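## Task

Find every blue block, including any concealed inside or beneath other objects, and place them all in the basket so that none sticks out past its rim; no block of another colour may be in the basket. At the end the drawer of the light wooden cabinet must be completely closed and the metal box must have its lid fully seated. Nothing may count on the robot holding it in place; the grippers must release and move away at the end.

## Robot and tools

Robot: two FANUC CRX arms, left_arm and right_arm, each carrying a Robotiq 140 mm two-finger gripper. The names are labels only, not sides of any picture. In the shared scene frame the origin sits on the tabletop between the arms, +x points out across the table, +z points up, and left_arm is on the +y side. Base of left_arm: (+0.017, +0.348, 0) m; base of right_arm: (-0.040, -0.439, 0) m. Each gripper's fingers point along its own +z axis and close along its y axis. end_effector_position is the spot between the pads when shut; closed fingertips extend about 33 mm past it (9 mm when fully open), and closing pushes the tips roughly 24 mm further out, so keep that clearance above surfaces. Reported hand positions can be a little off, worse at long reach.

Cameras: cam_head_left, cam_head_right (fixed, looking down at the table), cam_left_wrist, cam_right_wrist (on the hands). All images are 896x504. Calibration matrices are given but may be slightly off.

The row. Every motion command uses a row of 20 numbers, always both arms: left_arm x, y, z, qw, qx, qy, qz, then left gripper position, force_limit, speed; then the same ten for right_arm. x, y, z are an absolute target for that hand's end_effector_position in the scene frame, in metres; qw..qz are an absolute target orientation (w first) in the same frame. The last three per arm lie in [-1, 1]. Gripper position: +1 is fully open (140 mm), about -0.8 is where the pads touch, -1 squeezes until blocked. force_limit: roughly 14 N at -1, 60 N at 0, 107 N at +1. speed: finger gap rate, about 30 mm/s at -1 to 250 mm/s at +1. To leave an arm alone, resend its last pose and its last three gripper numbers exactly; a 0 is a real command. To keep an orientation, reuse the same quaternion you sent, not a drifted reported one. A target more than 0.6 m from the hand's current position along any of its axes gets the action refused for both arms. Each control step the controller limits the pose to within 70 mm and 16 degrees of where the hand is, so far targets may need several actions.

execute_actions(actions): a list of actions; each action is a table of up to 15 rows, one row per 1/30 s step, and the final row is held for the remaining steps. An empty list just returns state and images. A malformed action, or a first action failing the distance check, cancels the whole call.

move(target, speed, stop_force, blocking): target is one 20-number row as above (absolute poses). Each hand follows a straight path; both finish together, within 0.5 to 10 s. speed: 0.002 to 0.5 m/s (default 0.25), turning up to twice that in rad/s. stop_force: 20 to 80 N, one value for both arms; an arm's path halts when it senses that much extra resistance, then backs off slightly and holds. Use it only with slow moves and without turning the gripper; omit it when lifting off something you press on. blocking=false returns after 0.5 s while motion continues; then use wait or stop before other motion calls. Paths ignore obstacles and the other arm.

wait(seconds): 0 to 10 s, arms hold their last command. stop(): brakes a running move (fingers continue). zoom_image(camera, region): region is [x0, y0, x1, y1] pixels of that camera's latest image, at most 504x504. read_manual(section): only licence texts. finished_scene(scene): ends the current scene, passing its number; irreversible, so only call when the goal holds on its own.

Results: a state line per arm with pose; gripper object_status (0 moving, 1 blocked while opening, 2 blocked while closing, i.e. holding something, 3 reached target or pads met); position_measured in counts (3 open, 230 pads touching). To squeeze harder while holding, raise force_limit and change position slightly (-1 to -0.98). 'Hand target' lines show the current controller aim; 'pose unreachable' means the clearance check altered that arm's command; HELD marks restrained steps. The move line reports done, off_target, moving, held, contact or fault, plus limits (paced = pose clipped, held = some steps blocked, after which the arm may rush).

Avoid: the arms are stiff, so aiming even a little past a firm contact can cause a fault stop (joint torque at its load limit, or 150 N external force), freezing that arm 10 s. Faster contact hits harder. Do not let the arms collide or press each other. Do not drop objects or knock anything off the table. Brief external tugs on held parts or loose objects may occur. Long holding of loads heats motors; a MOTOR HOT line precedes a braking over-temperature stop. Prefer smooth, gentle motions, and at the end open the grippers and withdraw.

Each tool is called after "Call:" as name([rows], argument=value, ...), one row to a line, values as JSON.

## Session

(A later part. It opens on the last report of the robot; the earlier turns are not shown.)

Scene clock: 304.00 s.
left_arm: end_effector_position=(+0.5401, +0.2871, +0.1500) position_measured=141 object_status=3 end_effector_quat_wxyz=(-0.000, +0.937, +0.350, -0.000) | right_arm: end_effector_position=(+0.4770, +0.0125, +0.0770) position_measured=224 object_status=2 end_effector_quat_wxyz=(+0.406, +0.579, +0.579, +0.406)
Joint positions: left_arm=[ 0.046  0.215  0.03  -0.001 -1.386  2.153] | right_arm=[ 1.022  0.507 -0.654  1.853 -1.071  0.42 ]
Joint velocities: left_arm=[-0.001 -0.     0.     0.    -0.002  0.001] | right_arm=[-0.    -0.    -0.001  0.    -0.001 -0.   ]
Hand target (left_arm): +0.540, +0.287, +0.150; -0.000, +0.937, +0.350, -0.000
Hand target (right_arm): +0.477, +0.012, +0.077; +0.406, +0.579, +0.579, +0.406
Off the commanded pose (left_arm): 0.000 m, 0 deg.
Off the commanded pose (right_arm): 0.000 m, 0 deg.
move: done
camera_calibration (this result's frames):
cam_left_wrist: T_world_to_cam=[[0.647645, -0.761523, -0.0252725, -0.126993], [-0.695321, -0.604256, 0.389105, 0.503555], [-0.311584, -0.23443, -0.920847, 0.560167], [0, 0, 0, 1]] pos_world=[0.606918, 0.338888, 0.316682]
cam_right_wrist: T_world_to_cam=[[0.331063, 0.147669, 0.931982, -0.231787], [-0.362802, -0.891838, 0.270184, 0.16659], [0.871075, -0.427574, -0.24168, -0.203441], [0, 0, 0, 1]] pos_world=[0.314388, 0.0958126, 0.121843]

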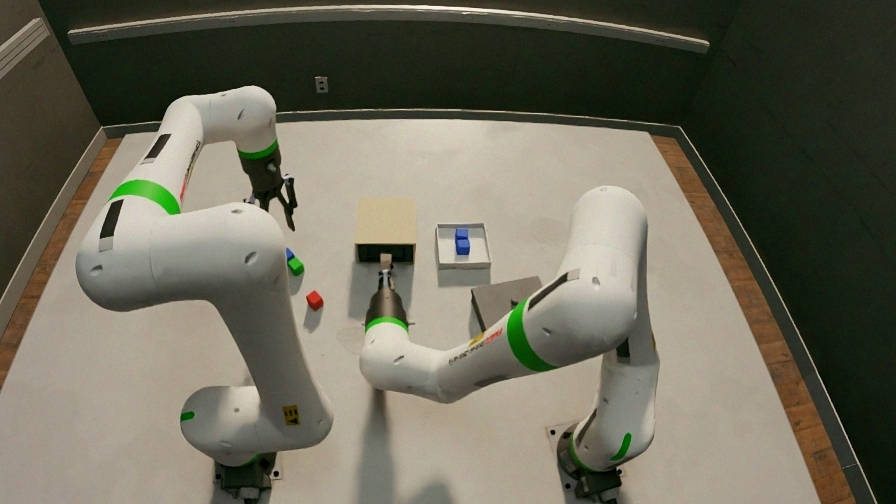

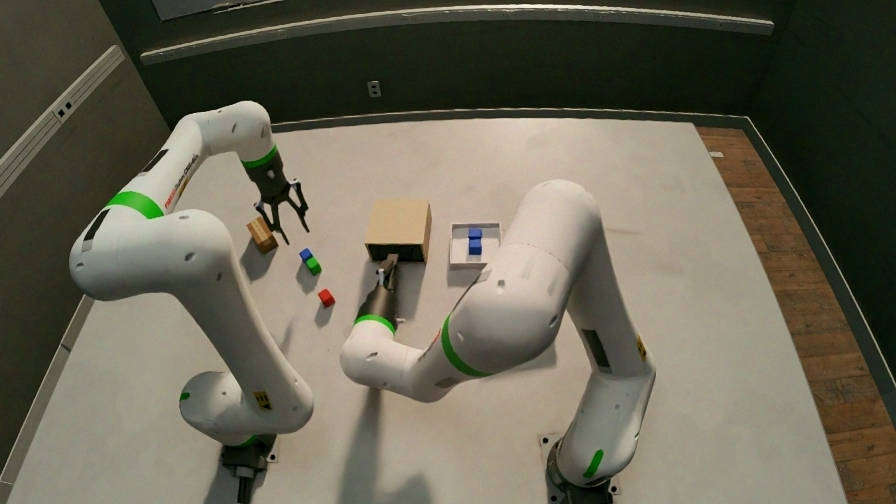

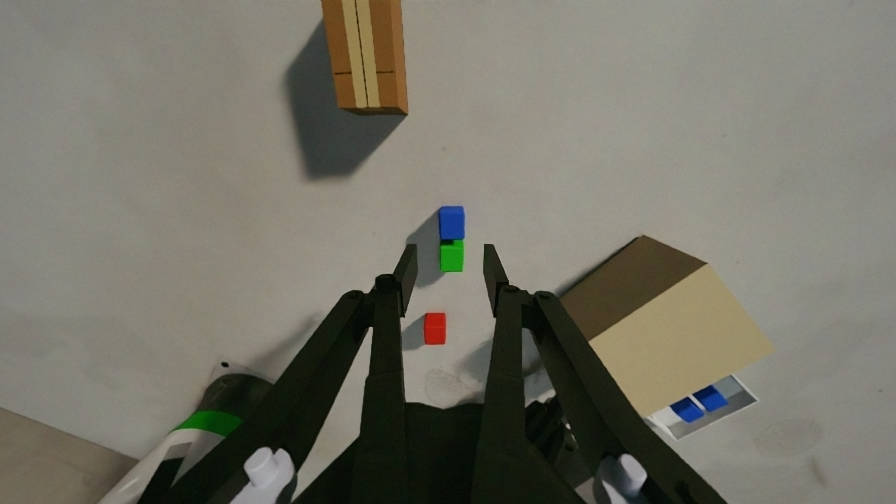

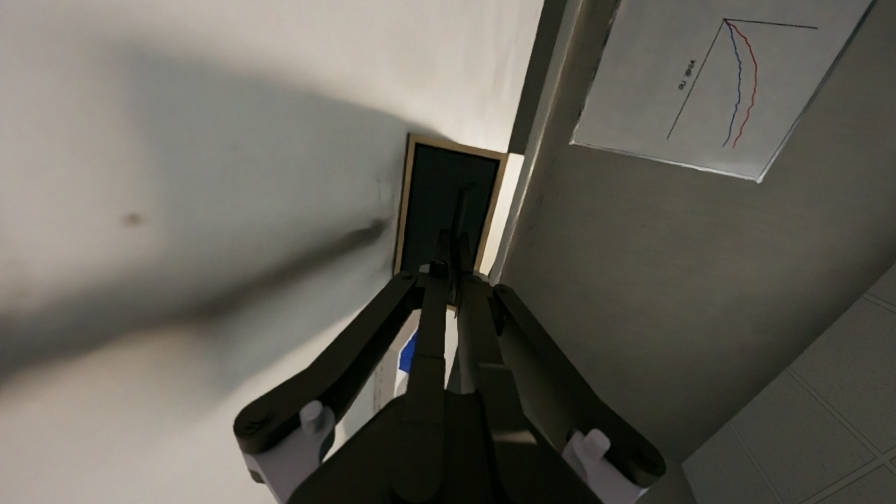

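Call:
move(target=[0.543,0.2896,0.04,0,0.9367,0.3502,0,-0.1,0,0, 0.367,0.0125,0.077,0.4056,0.5792,0.5792,0.4056,-1,0.5,0], speed=0.06)

Call:
move(target=[0.543,0.2896,0.04,0,0.9367,0.3502,0,-1,0,0, 0.367,0.0125,0.077,0.4056,0.5792,0.5792,0.4056,-1,0.5,0])

Call:
move(target=[0.52,0.2,0.25,0,0.9367,0.3502,0,-1,0,0, 0.367,0.0125,0.077,0.4056,0.5792,0.5792,0.4056,-1,0.5,0], speed=0.2)

Scene clock: 322.57 s.
left_arm: end_effector_position=(+0.5430, +0.2896, +0.0400) position_measured=141 object_status=3 end_effector_quat_wxyz=(-0.000, +0.937, +0.350, +0.000) | right_arm: end_effector_position=(+0.3669, +0.0122, +0.0768) position_measured=224 object_status=2 end_effector_quat_wxyz=(+0.406, +0.579, +0.579, +0.405)
Joint positions: left_arm=[ 0.05   0.302 -0.129 -0.    -1.139  2.148] | right_arm=[ 1.316  0.455 -0.747  1.592 -1.187  0.393]
Joint velocities: left_arm=[ 0.     0.     0.    -0.001 -0.002 -0.001] | right_arm=[ 0.001  0.001 -0.    -0.     0.001  0.   ]
Hand target (left_arm): +0.543, +0.290, +0.040; -0.000, +0.937, +0.350, +0.000
Hand target (right_arm): +0.367, +0.012, +0.077; +0.406, +0.579, +0.579, +0.405
Off the commanded pose (left_arm): 0.000 m, 0 deg.
Off the commanded pose (right_arm): 0.000 m, 0 deg.
move: done
camera_calibration (this result's frames):
cam_left_wrist: T_world_to_cam=[[0.647746, -0.761462, -0.0245339, -0.129856], [-0.69547, -0.604143, 0.389014, 0.549918], [-0.311042, -0.23492, -0.920905, 0.460282], [0, 0, 0, 1]] pos_world=[0.609732, 0.341478, 0.206764]
cam_right_wrist: T_world_to_cam=[[0.331445, 0.147612, 0.931856, -0.195253], [-0.362771, -0.891815, 0.270301, 0.126361], [0.870943, -0.42764, -0.242038, -0.107637], [0, 0, 0, 1]] pos_world=[0.204301, 0.095483, 0.12174]

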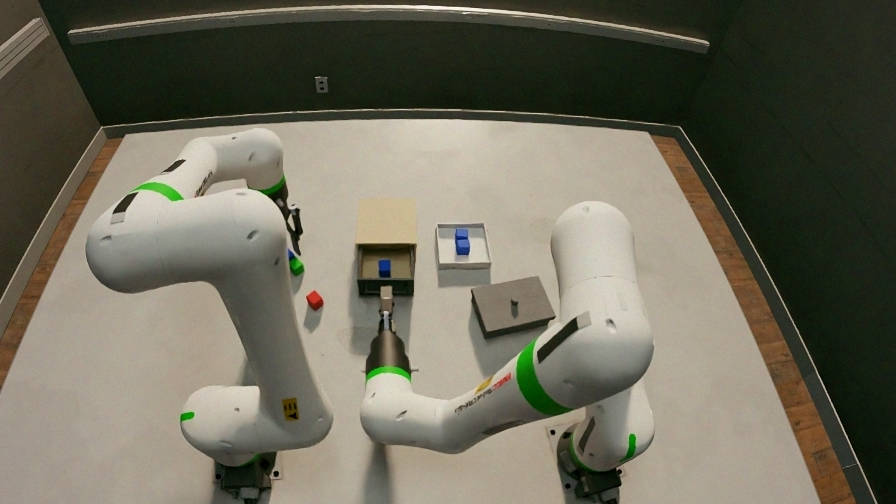

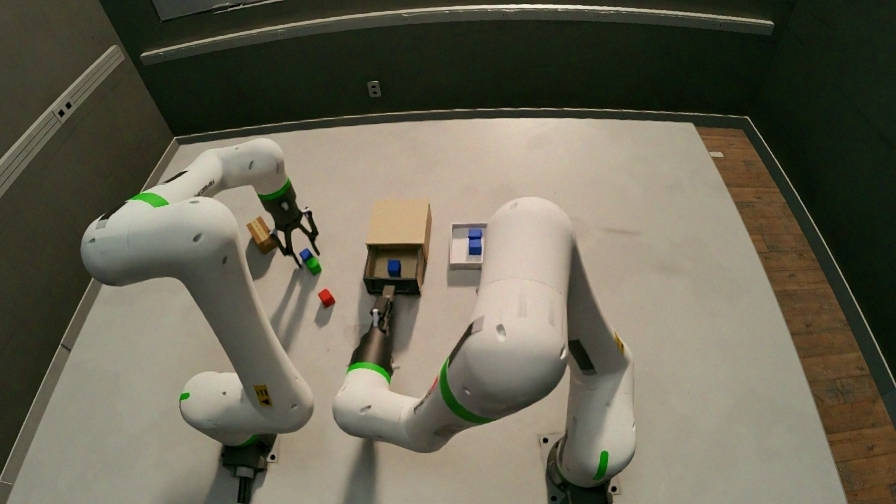

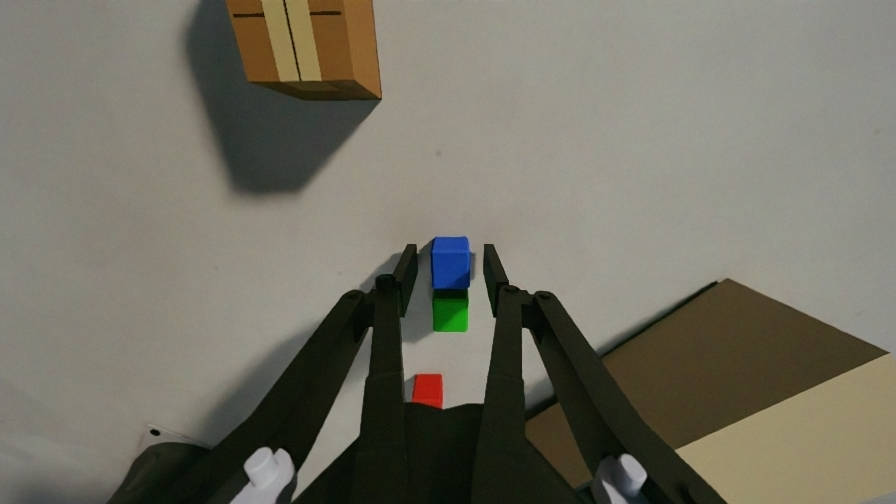

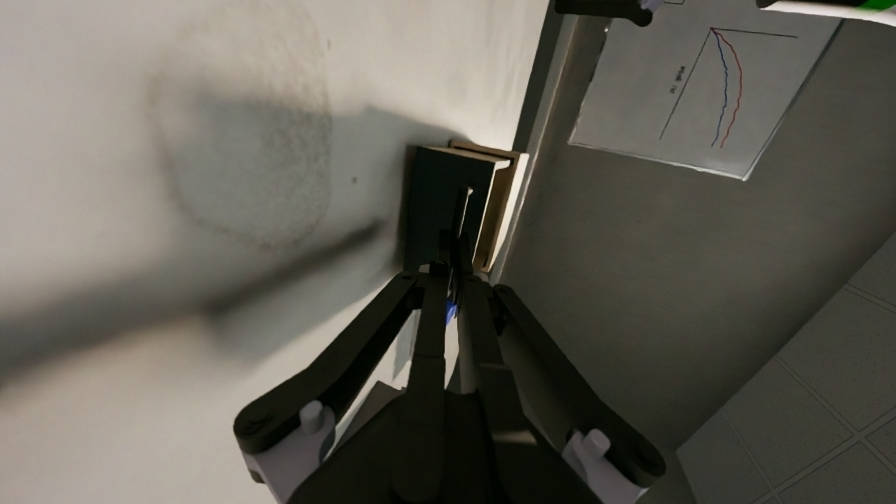

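Scene clock: 323.27 s.
left_arm: end_effector_position=(+0.5430, +0.2896, +0.0400) position_measured=188 object_status=2 end_effector_quat_wxyz=(+0.000, +0.937, +0.350, -0.000) | right_arm: end_effector_position=(+0.3670, +0.0125, +0.0771) position_measured=224 object_status=2 end_effector_quat_wxyz=(+0.406, +0.579, +0.579, +0.406)
Joint positions: left_arm=[ 0.051  0.302 -0.129  0.    -1.139  2.148] | right_arm=[ 1.316  0.456 -0.746  1.592 -1.187  0.394]
Joint velocities: left_arm=[-0.     0.    -0.    -0.    -0.001 -0.   ] | right_arm=[-0.     0.    -0.    -0.    -0.     0.001]
Hand target (left_arm): +0.543, +0.290, +0.040; +0.000, +0.937, +0.350, -0.000
Hand target (right_arm): +0.367, +0.013, +0.077; +0.406, +0.579, +0.579, +0.406
Off the commanded pose (left_arm): 0.000 m, 0 deg.
Off the commanded pose (right_arm): 0.000 m, 0 deg.
move: done
camera_calibration (this result's frames):
cam_left_wrist: T_world_to_cam=[[0.64753, -0.761647, -0.0244831, -0.12969], [-0.695621, -0.603905, 0.389114, 0.549901], [-0.311153, -0.234932, -0.920864, 0.460287], [0, 0, 0, 1]] pos_world=[0.60972, 0.341446, 0.206713]
cam_right_wrist: T_world_to_cam=[[0.331067, 0.147513, 0.932006, -0.19543], [-0.36285, -0.891859, 0.270051, 0.126686], [0.871054, -0.427583, -0.24174, -0.107582], [0, 0, 0, 1]] pos_world=[0.204378, 0.0958145, 0.121924]

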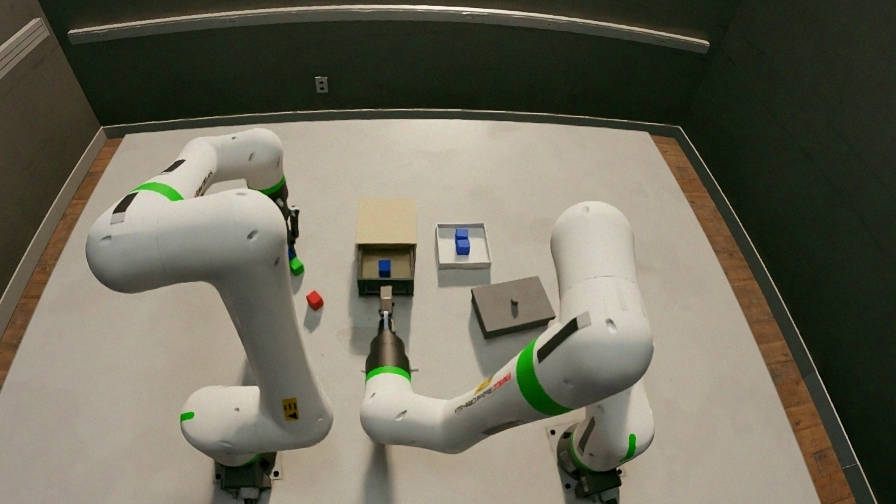

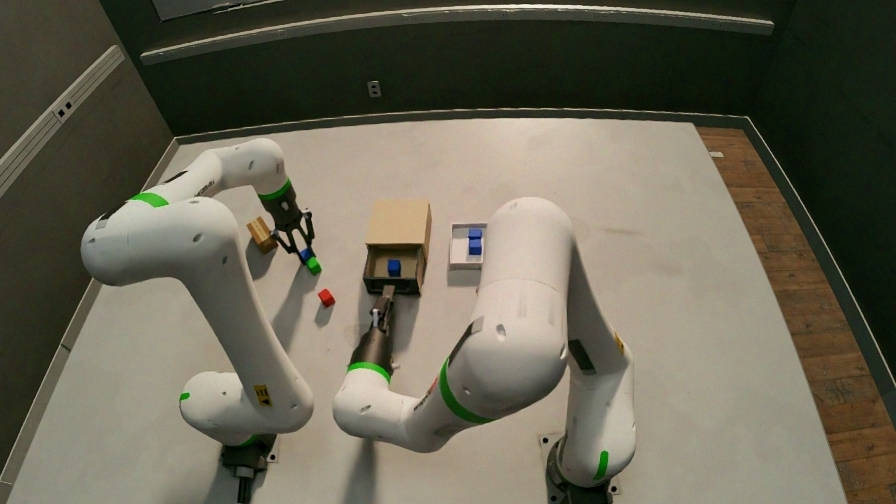

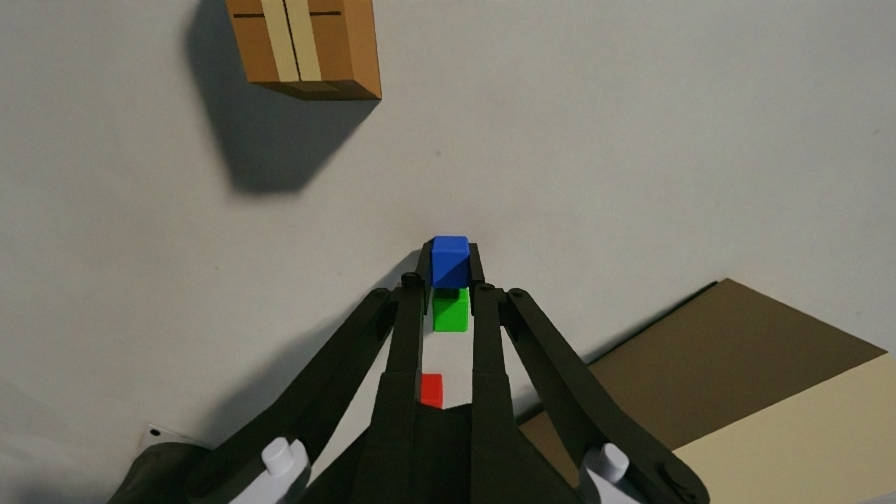

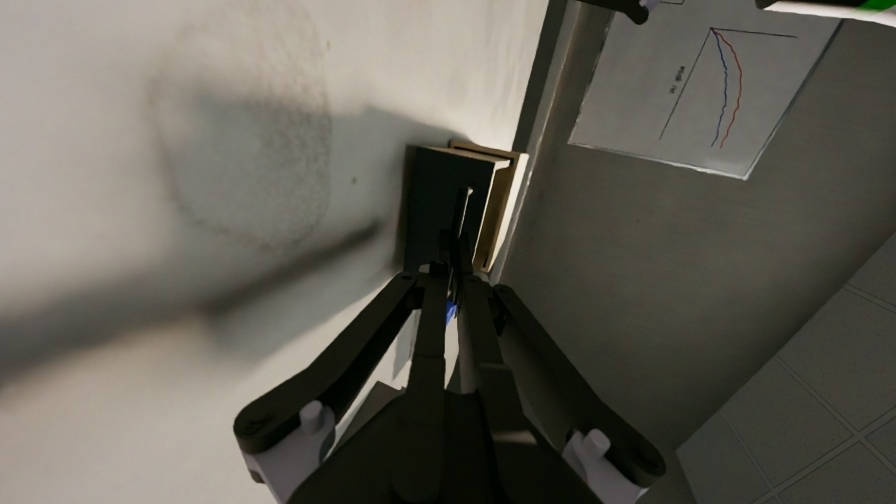

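Scene clock: 324.77 s.
left_arm: end_effector_position=(+0.5200, +0.2001, +0.2500) position_measured=188 object_status=2 end_effector_quat_wxyz=(-0.000, +0.937, +0.350, -0.000) | right_arm: end_effector_position=(+0.3670, +0.0125, +0.0770) position_measured=224 object_status=2 end_effector_quat_wxyz=(+0.406, +0.579, +0.579, +0.406)
Joint positions: left_arm=[-0.123  0.191  0.235 -0.    -1.615  2.32 ] | right_arm=[ 1.316  0.456 -0.746  1.592 -1.187  0.394]
Joint velocities: left_arm=[-0.     0.001  0.002 -0.001 -0.002  0.001] | right_arm=[-0.    -0.001 -0.001  0.    -0.001  0.   ]
Hand target (left_arm): +0.520, +0.200, +0.250; -0.000, +0.937, +0.350, -0.000
Hand target (right_arm): +0.367, +0.013, +0.077; +0.406, +0.579, +0.579, +0.406
Off the commanded pose (left_arm): 0.000 m, 0 deg.
Off the commanded pose (right_arm): 0.000 m, 0 deg.
move: done
camera_calibration (this result's frames):
cam_left_wrist: T_world_to_cam=[[0.647044, -0.762047, -0.0248475, -0.177387], [-0.695922, -0.603585, 0.389073, 0.398226], [-0.31149, -0.234456, -0.920872, 0.625564], [0, 0, 0, 1]] pos_world=[0.586769, 0.251853, 0.416718]
cam_right_wrist: T_world_to_cam=[[0.331032, 0.147678, 0.931992, -0.195368], [-0.362758, -0.891861, 0.270167, 0.126677], [0.871105, -0.427521, -0.241663, -0.107599], [0, 0, 0, 1]] pos_world=[0.204356, 0.095829, 0.121855]

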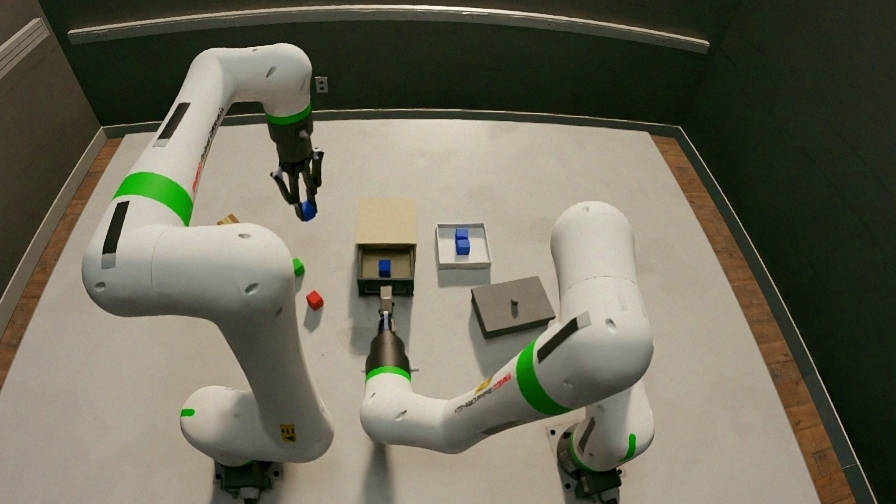

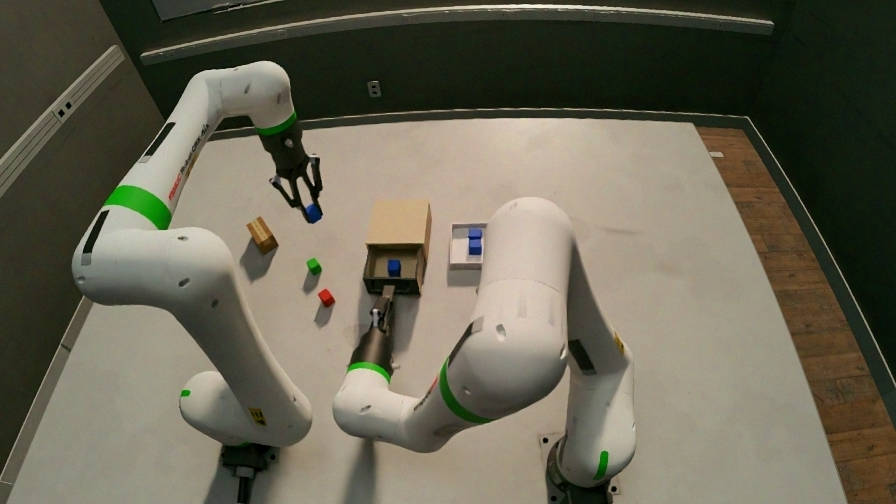

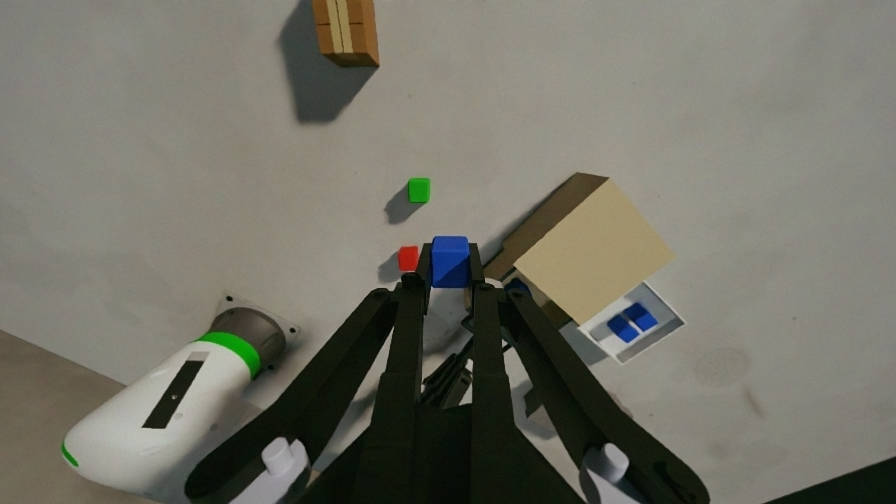

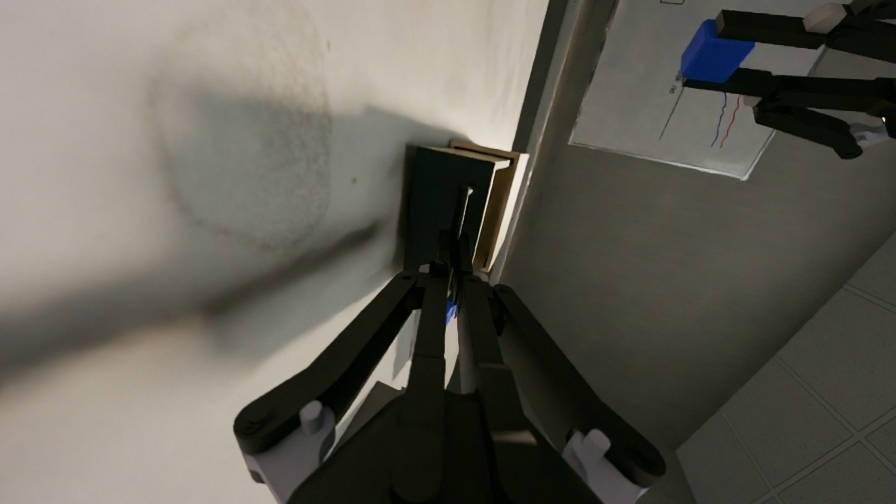

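Call:
move(target=[0.52,0.2,0.25,0,0.9367,0.3502,0,-1,0,0, 0.367,0.0125,0.077,0.4056,0.5792,0.5792,0.4056,0,0.5,0])

Call:
move(target=[0.53,0.1,0.25,0,0.8,0.6,0,-1,0,0, 0.30,0.0125,0.11,0.4056,0.5792,0.5792,0.4056,0,0.5,0], speed=0.1)

Call:
move(target=[0.55,-0.05,0.22,0,0.7071,0.7071,0,-1,0,0, 0.25,-0.38,0.28,0,1,0,0,0,0.5,0], speed=0.25)

Scene clock: 361.10 s.
left_arm: end_effector_position=(+0.5200, +0.2000, +0.2499) position_measured=188 object_status=2 end_effector_quat_wxyz=(-0.000, +0.937, +0.350, -0.000) | right_arm: end_effector_position=(+0.3670, +0.0125, +0.0770) position_measured=129 object_status=3 end_effector_quat_wxyz=(+0.406, +0.579, +0.579, +0.406)
Joint positions: left_arm=[-0.123  0.191  0.235 -0.    -1.615  2.321] | right_arm=[ 1.316  0.456 -0.746  1.592 -1.187  0.394]
Joint velocities: left_arm=[-0.    -0.    -0.    -0.     0.001  0.001] | right_arm=[-0.  0.  0.  0.  0. -0.]
Hand target (left_arm): +0.520, +0.200, +0.250; -0.000, +0.937, +0.350, -0.000
Hand target (right_arm): +0.367, +0.013, +0.077; +0.406, +0.579, +0.579, +0.406
Off the commanded pose (left_arm): 0.000 m, 0 deg.
Off the commanded pose (right_arm): 0.000 m, 0 deg.
move: done
camera_calibration (this result's frames):
cam_left_wrist: T_world_to_cam=[[0.647471, -0.76169, -0.0246715, -0.177827], [-0.695569, -0.603873, 0.389258, 0.398031], [-0.311392, -0.234872, -0.920798, 0.625457], [0, 0, 0, 1]] pos_world=[0.586758, 0.251814, 0.416596]
cam_right_wrist: T_world_to_cam=[[0.331061, 0.147669, 0.931983, -0.195372], [-0.362816, -0.891832, 0.270187, 0.126684], [0.87107, -0.427586, -0.241674, -0.107631], [0, 0, 0, 1]] pos_world=[0.204397, 0.09581, 0.121843]

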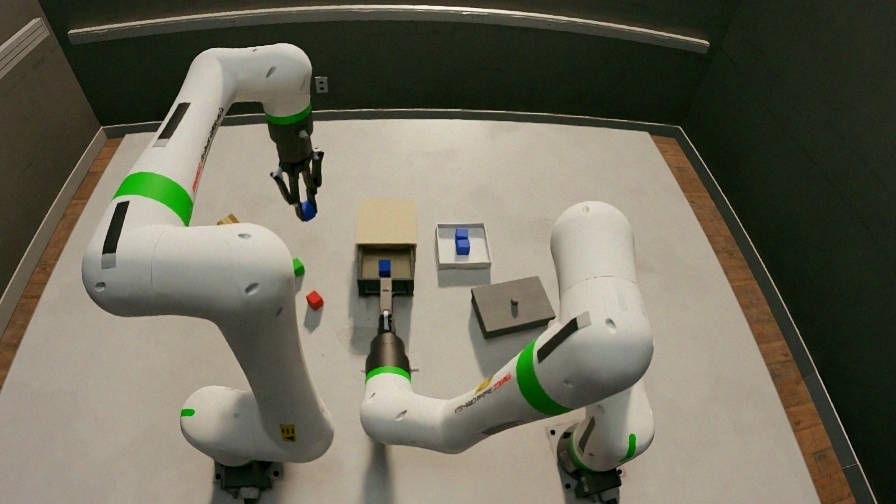

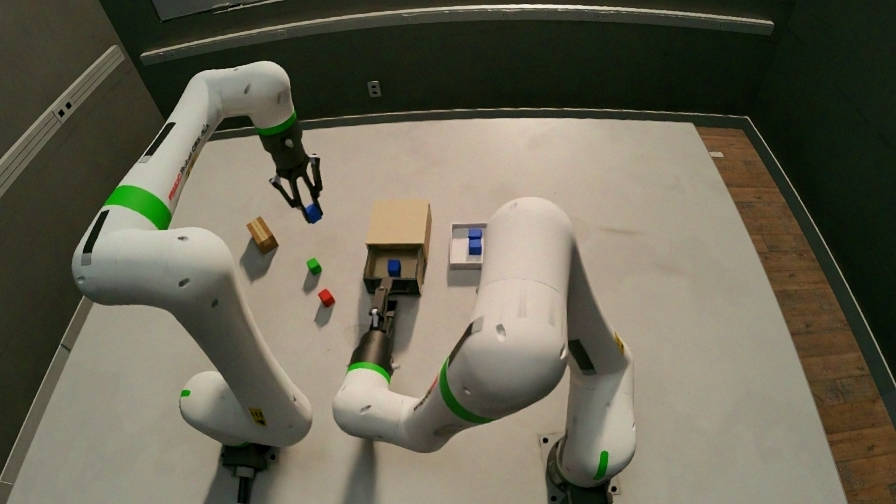

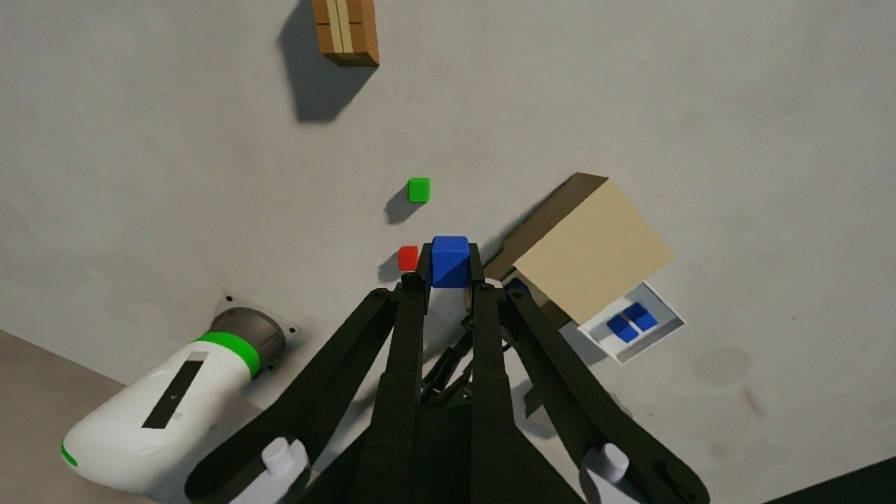

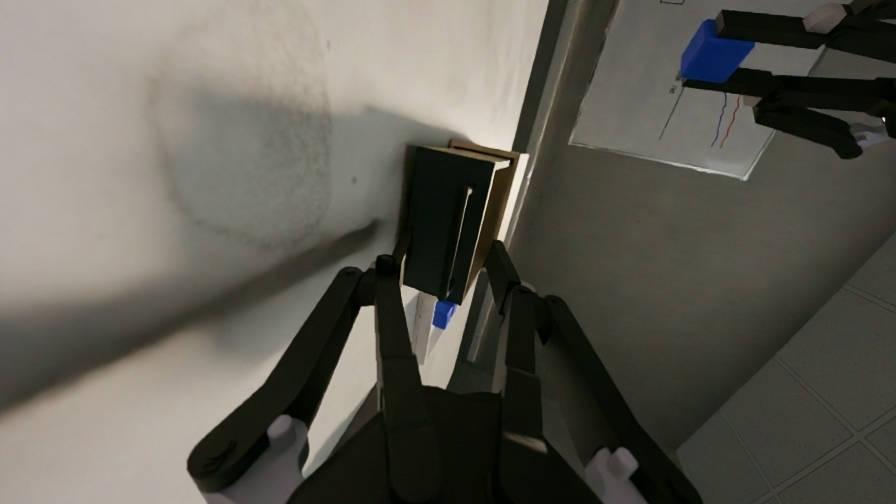

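Scene clock: 364.23 s.
left_arm: end_effector_position=(+0.5301, +0.1002, +0.2500) position_measured=188 object_status=2 end_effector_quat_wxyz=(-0.000, +0.800, +0.600, +0.000) | right_arm: end_effector_position=(+0.2999, +0.0123, +0.1099) position_measured=129 object_status=3 end_effector_quat_wxyz=(+0.406, +0.579, +0.579, +0.405)
Joint positions: left_arm=[-0.307  0.311  0.384 -0.    -1.644  3.077] | right_arm=[ 1.525  0.377 -0.752  1.376 -1.275  0.463]
Joint velocities: left_arm=[-0.     0.    -0.    -0.001 -0.003  0.001] | right_arm=[ 0.001  0.001  0.001 -0.     0.    -0.001]
Hand target (left_arm): +0.530, +0.100, +0.250; -0.000, +0.800, +0.600, +0.000
Hand target (right_arm): +0.300, +0.012, +0.110; +0.405, +0.579, +0.579, +0.406
Off the commanded pose (left_arm): 0.000 m, 0 deg.
Off the commanded pose (right_arm): 0.000 m, 0 deg.
move: done
camera_calibration (this result's frames):
cam_left_wrist: T_world_to_cam=[[0.956556, -0.290491, -0.024802, -0.471402], [-0.25849, -0.884367, 0.388689, 0.141341], [-0.134845, -0.365391, -0.921035, 0.524865], [0, 0, 0, 1]] pos_world=[0.558233, 0.17984, 0.41679]
cam_right_wrist: T_world_to_cam=[[0.331376, 0.147756, 0.931857, -0.203851], [-0.362623, -0.891856, 0.270365, 0.0931799], [0.871031, -0.427505, -0.241961, -0.0412809], [0, 0, 0, 1]] pos_world=[0.137298, 0.0955754, 0.154779]

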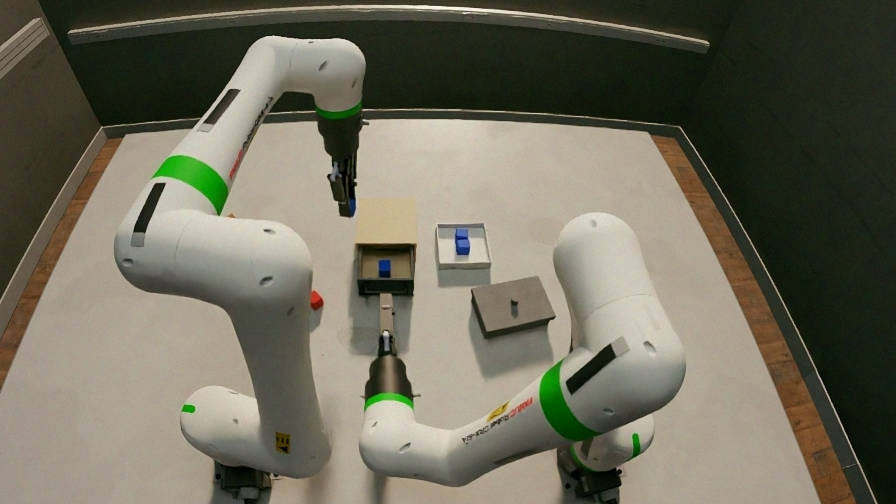

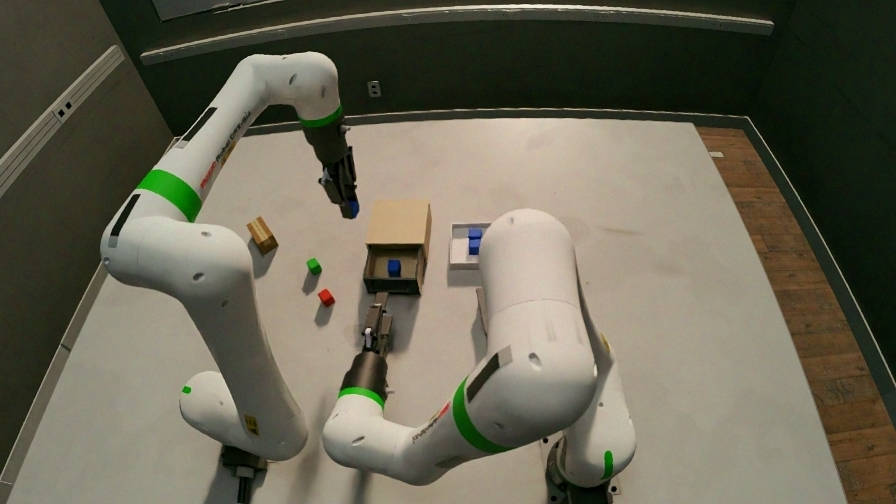

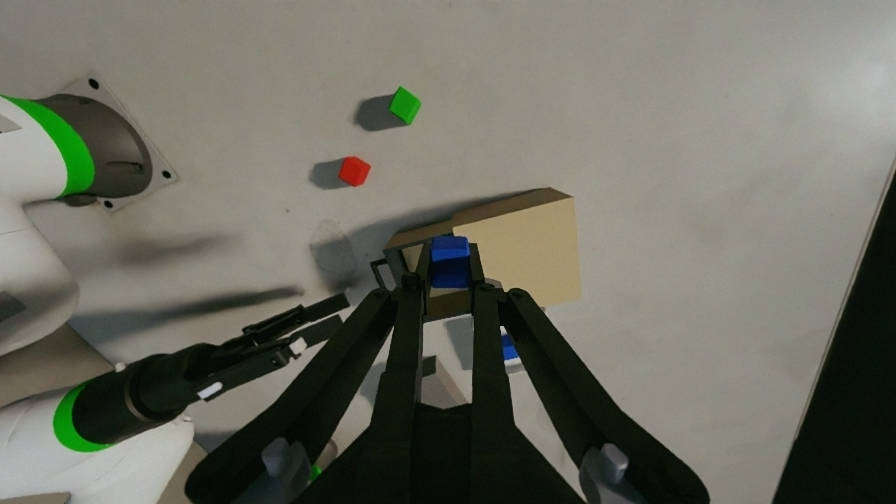

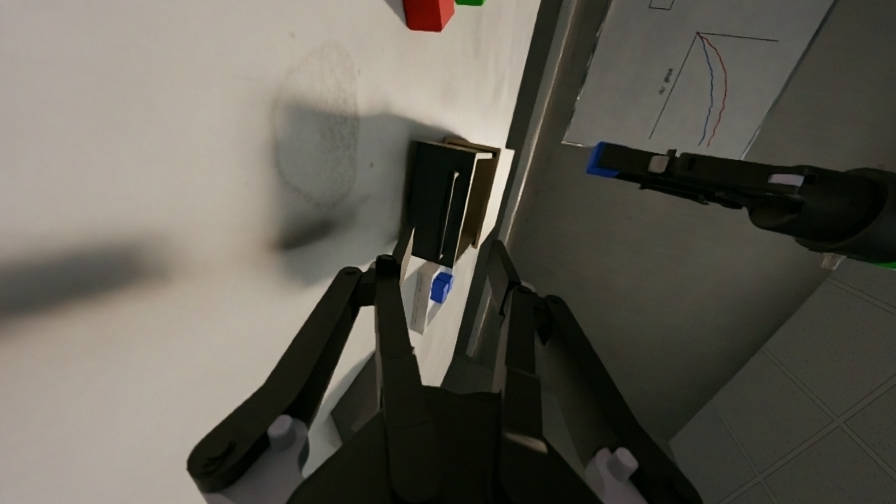

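Scene clock: 368.50 s.
left_arm: end_effector_position=(+0.5503, -0.0497, +0.2200) position_measured=188 object_status=2 end_effector_quat_wxyz=(-0.000, +0.707, +0.707, +0.000) | right_arm: end_effector_position=(+0.2515, -0.3796, +0.2804) position_measured=129 object_status=3 end_effector_quat_wxyz=(-0.000, +1.000, +0.000, +0.001)
Joint positions: left_arm=[-0.532  0.58   0.694 -0.001 -1.685  3.586] | right_arm=[ 0.563 -0.395 -0.223  0.001 -1.739  0.917]
Joint velocities: left_arm=[-0.    -0.     0.001 -0.    -0.001  0.002] | right_arm=[-0.001 -0.     0.001 -0.     0.001  0.001]
Hand target (left_arm): +0.550, -0.050, +0.220; -0.000, +0.707, +0.707, +0.000
Hand target (right_arm): +0.252, -0.380, +0.280; -0.000, +1.000, +0.000, +0.001
Off the commanded pose (left_arm): 0.000 m, 0 deg.
Off the commanded pose (right_arm): 0.002 m, 0 deg.
move: done
camera_calibration (this result's frames):
cam_left_wrist: T_world_to_cam=[[0.999637, -0.0110266, -0.0245847, -0.544836], [-0.000609817, -0.921454, 0.388488, -0.118106], [-0.0269374, -0.388332, -0.921126, 0.384685], [0, 0, 0, 1]] pos_world=[0.554929, 0.0345483, 0.386831]
cam_right_wrist: T_world_to_cam=[[0.148294, -0.988915, 0.00754081, -0.41506], [-0.892962, -0.130621, 0.430763, 0.0574155], [-0.425002, -0.0706133, -0.902434, 0.521216], [0, 0, 0, 1]] pos_world=[0.334339, -0.366154, 0.44876]

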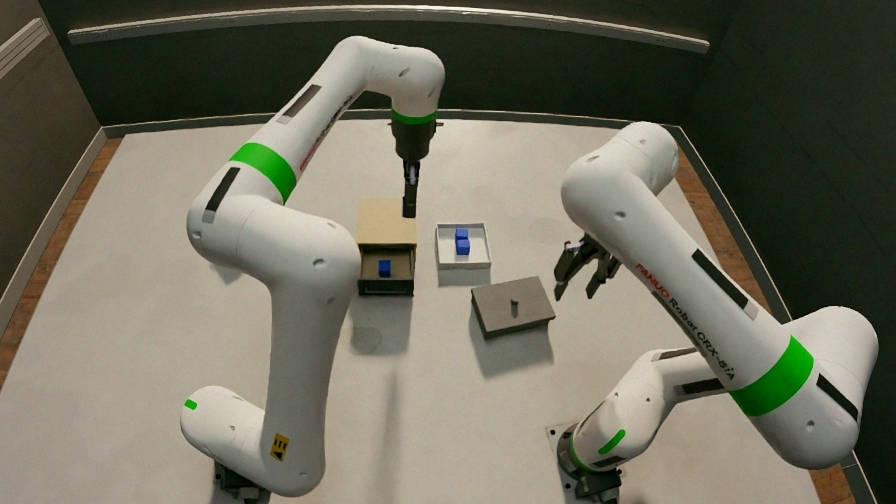

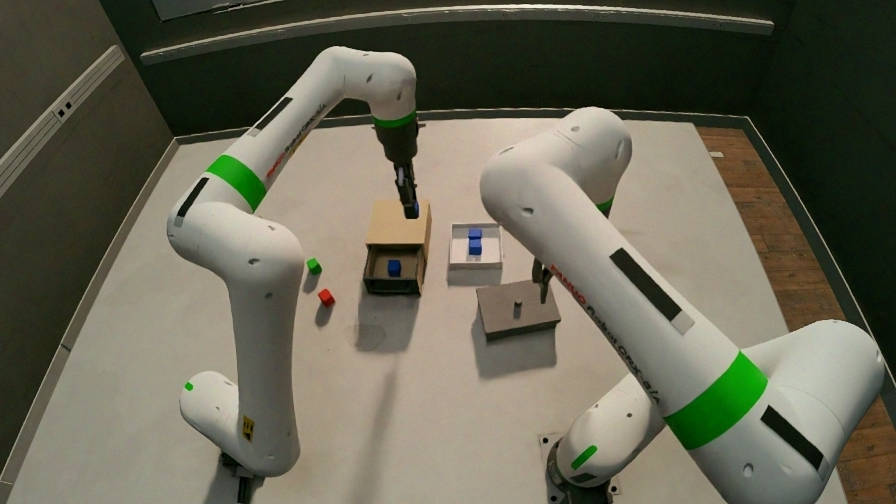

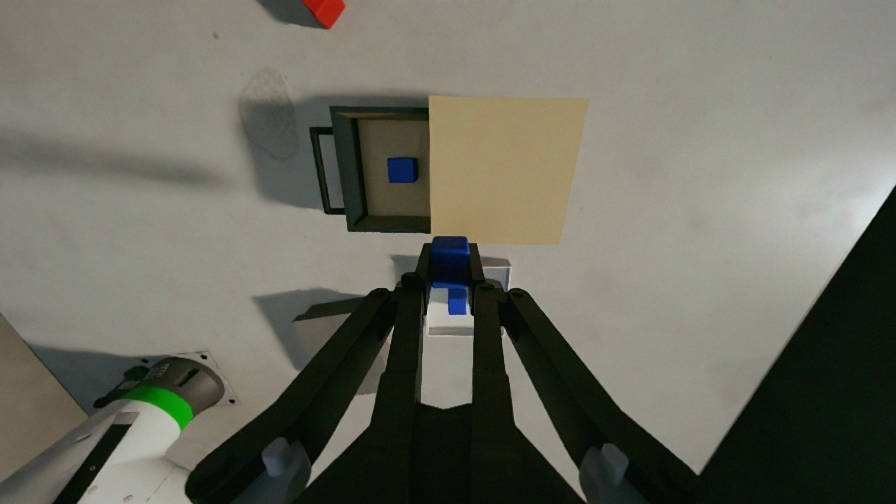

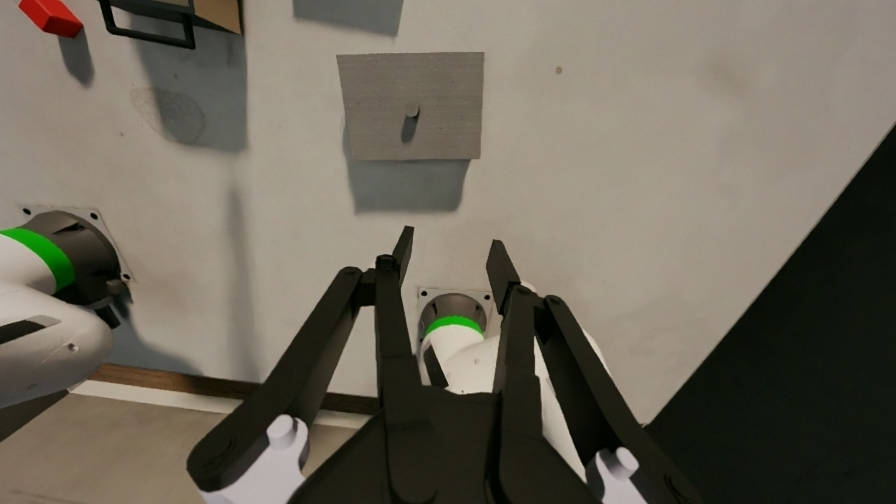

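Call:
move(target=[0.575,-0.165,0.14,0,0.7071,0.7071,0,-1,0,0, 0.25,-0.38,0.28,0,1,0,0,0,0.5,0], speed=0.2)

Scene clock: 395.10 s.
left_arm: end_effector_position=(+0.5753, -0.1648, +0.1401) position_measured=188 object_status=2 end_effector_quat_wxyz=(-0.000, +0.707, +0.707, +0.000) | right_arm: end_effector_position=(+0.2500, -0.3800, +0.2800) position_measured=129 object_status=3 end_effector_quat_wxyz=(+0.000, +1.000, -0.000, -0.000)
Joint positions: left_arm=[-0.659  0.895  1.023 -0.    -1.699  3.712] | right_arm=[ 0.563 -0.396 -0.225  0.    -1.742  0.916]
Joint velocities: left_arm=[-0.     0.003  0.005  0.    -0.001  0.   ] | right_arm=[ 0.    -0.     0.    -0.    -0.001  0.   ]
Hand target (left_arm): +0.575, -0.165, +0.140; -0.000, +0.707, +0.707, +0.000
Hand target (right_arm): +0.250, -0.380, +0.280; +0.000, +1.000, -0.000, -0.000
Off the commanded pose (left_arm): 0.000 m, 0 deg.
Off the commanded pose (right_arm): 0.000 m, 0 deg.
move: done
camera_calibration (this result's frames):
cam_left_wrist: T_world_to_cam=[[0.999642, -0.0109726, -0.0244065, -0.573074], [-0.000620033, -0.921319, 0.388808, -0.193109], [-0.0267524, -0.388654, -0.920995, 0.266842], [0, 0, 0, 1]] pos_world=[0.579888, -0.0804944, 0.306856]
cam_right_wrist: T_world_to_cam=[[0.147658, -0.989009, 0.00758295, -0.415137], [-0.891841, -0.129829, 0.433317, 0.0554876], [-0.42757, -0.0707457, -0.90121, 0.520458], [0, 0, 0, 1]] pos_world=[0.333317, -0.36655, 0.448146]

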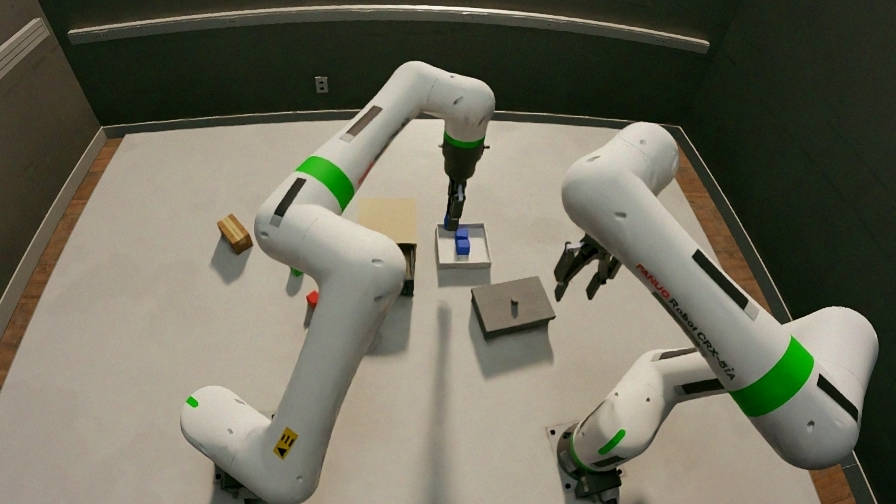

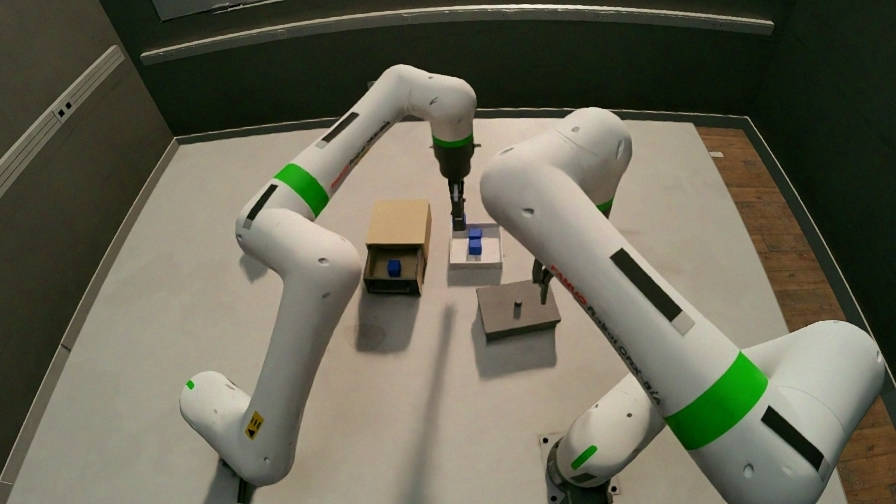

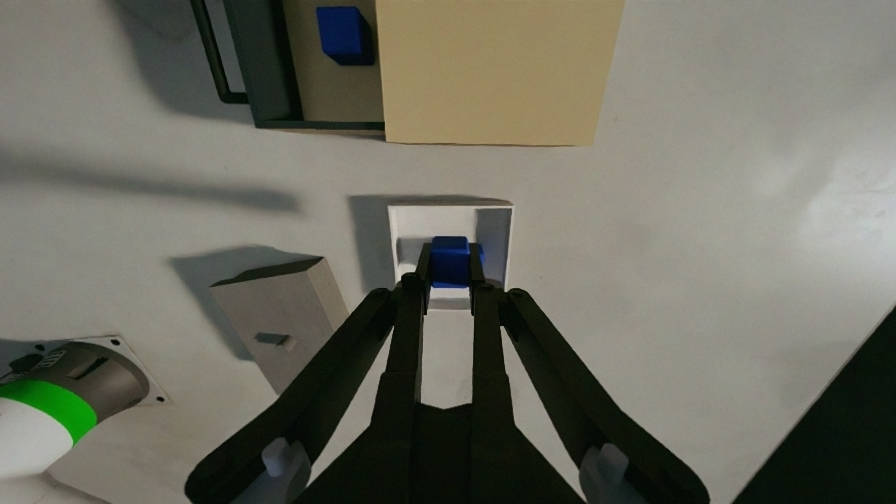

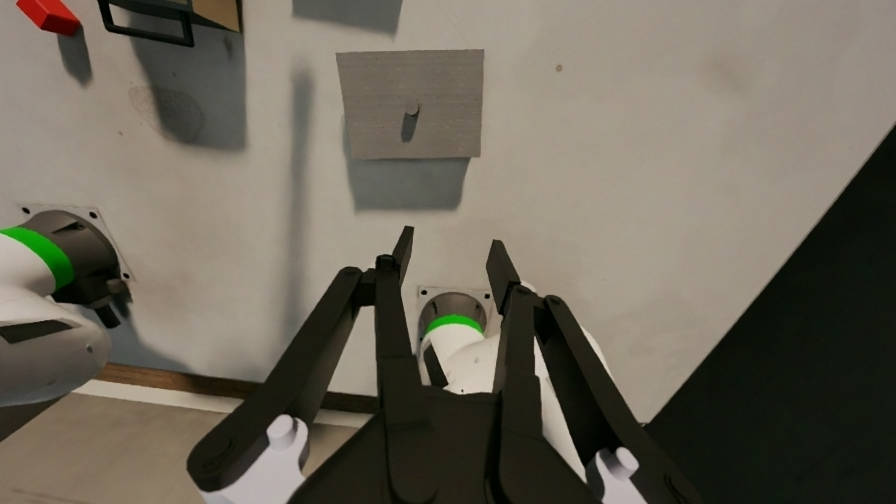

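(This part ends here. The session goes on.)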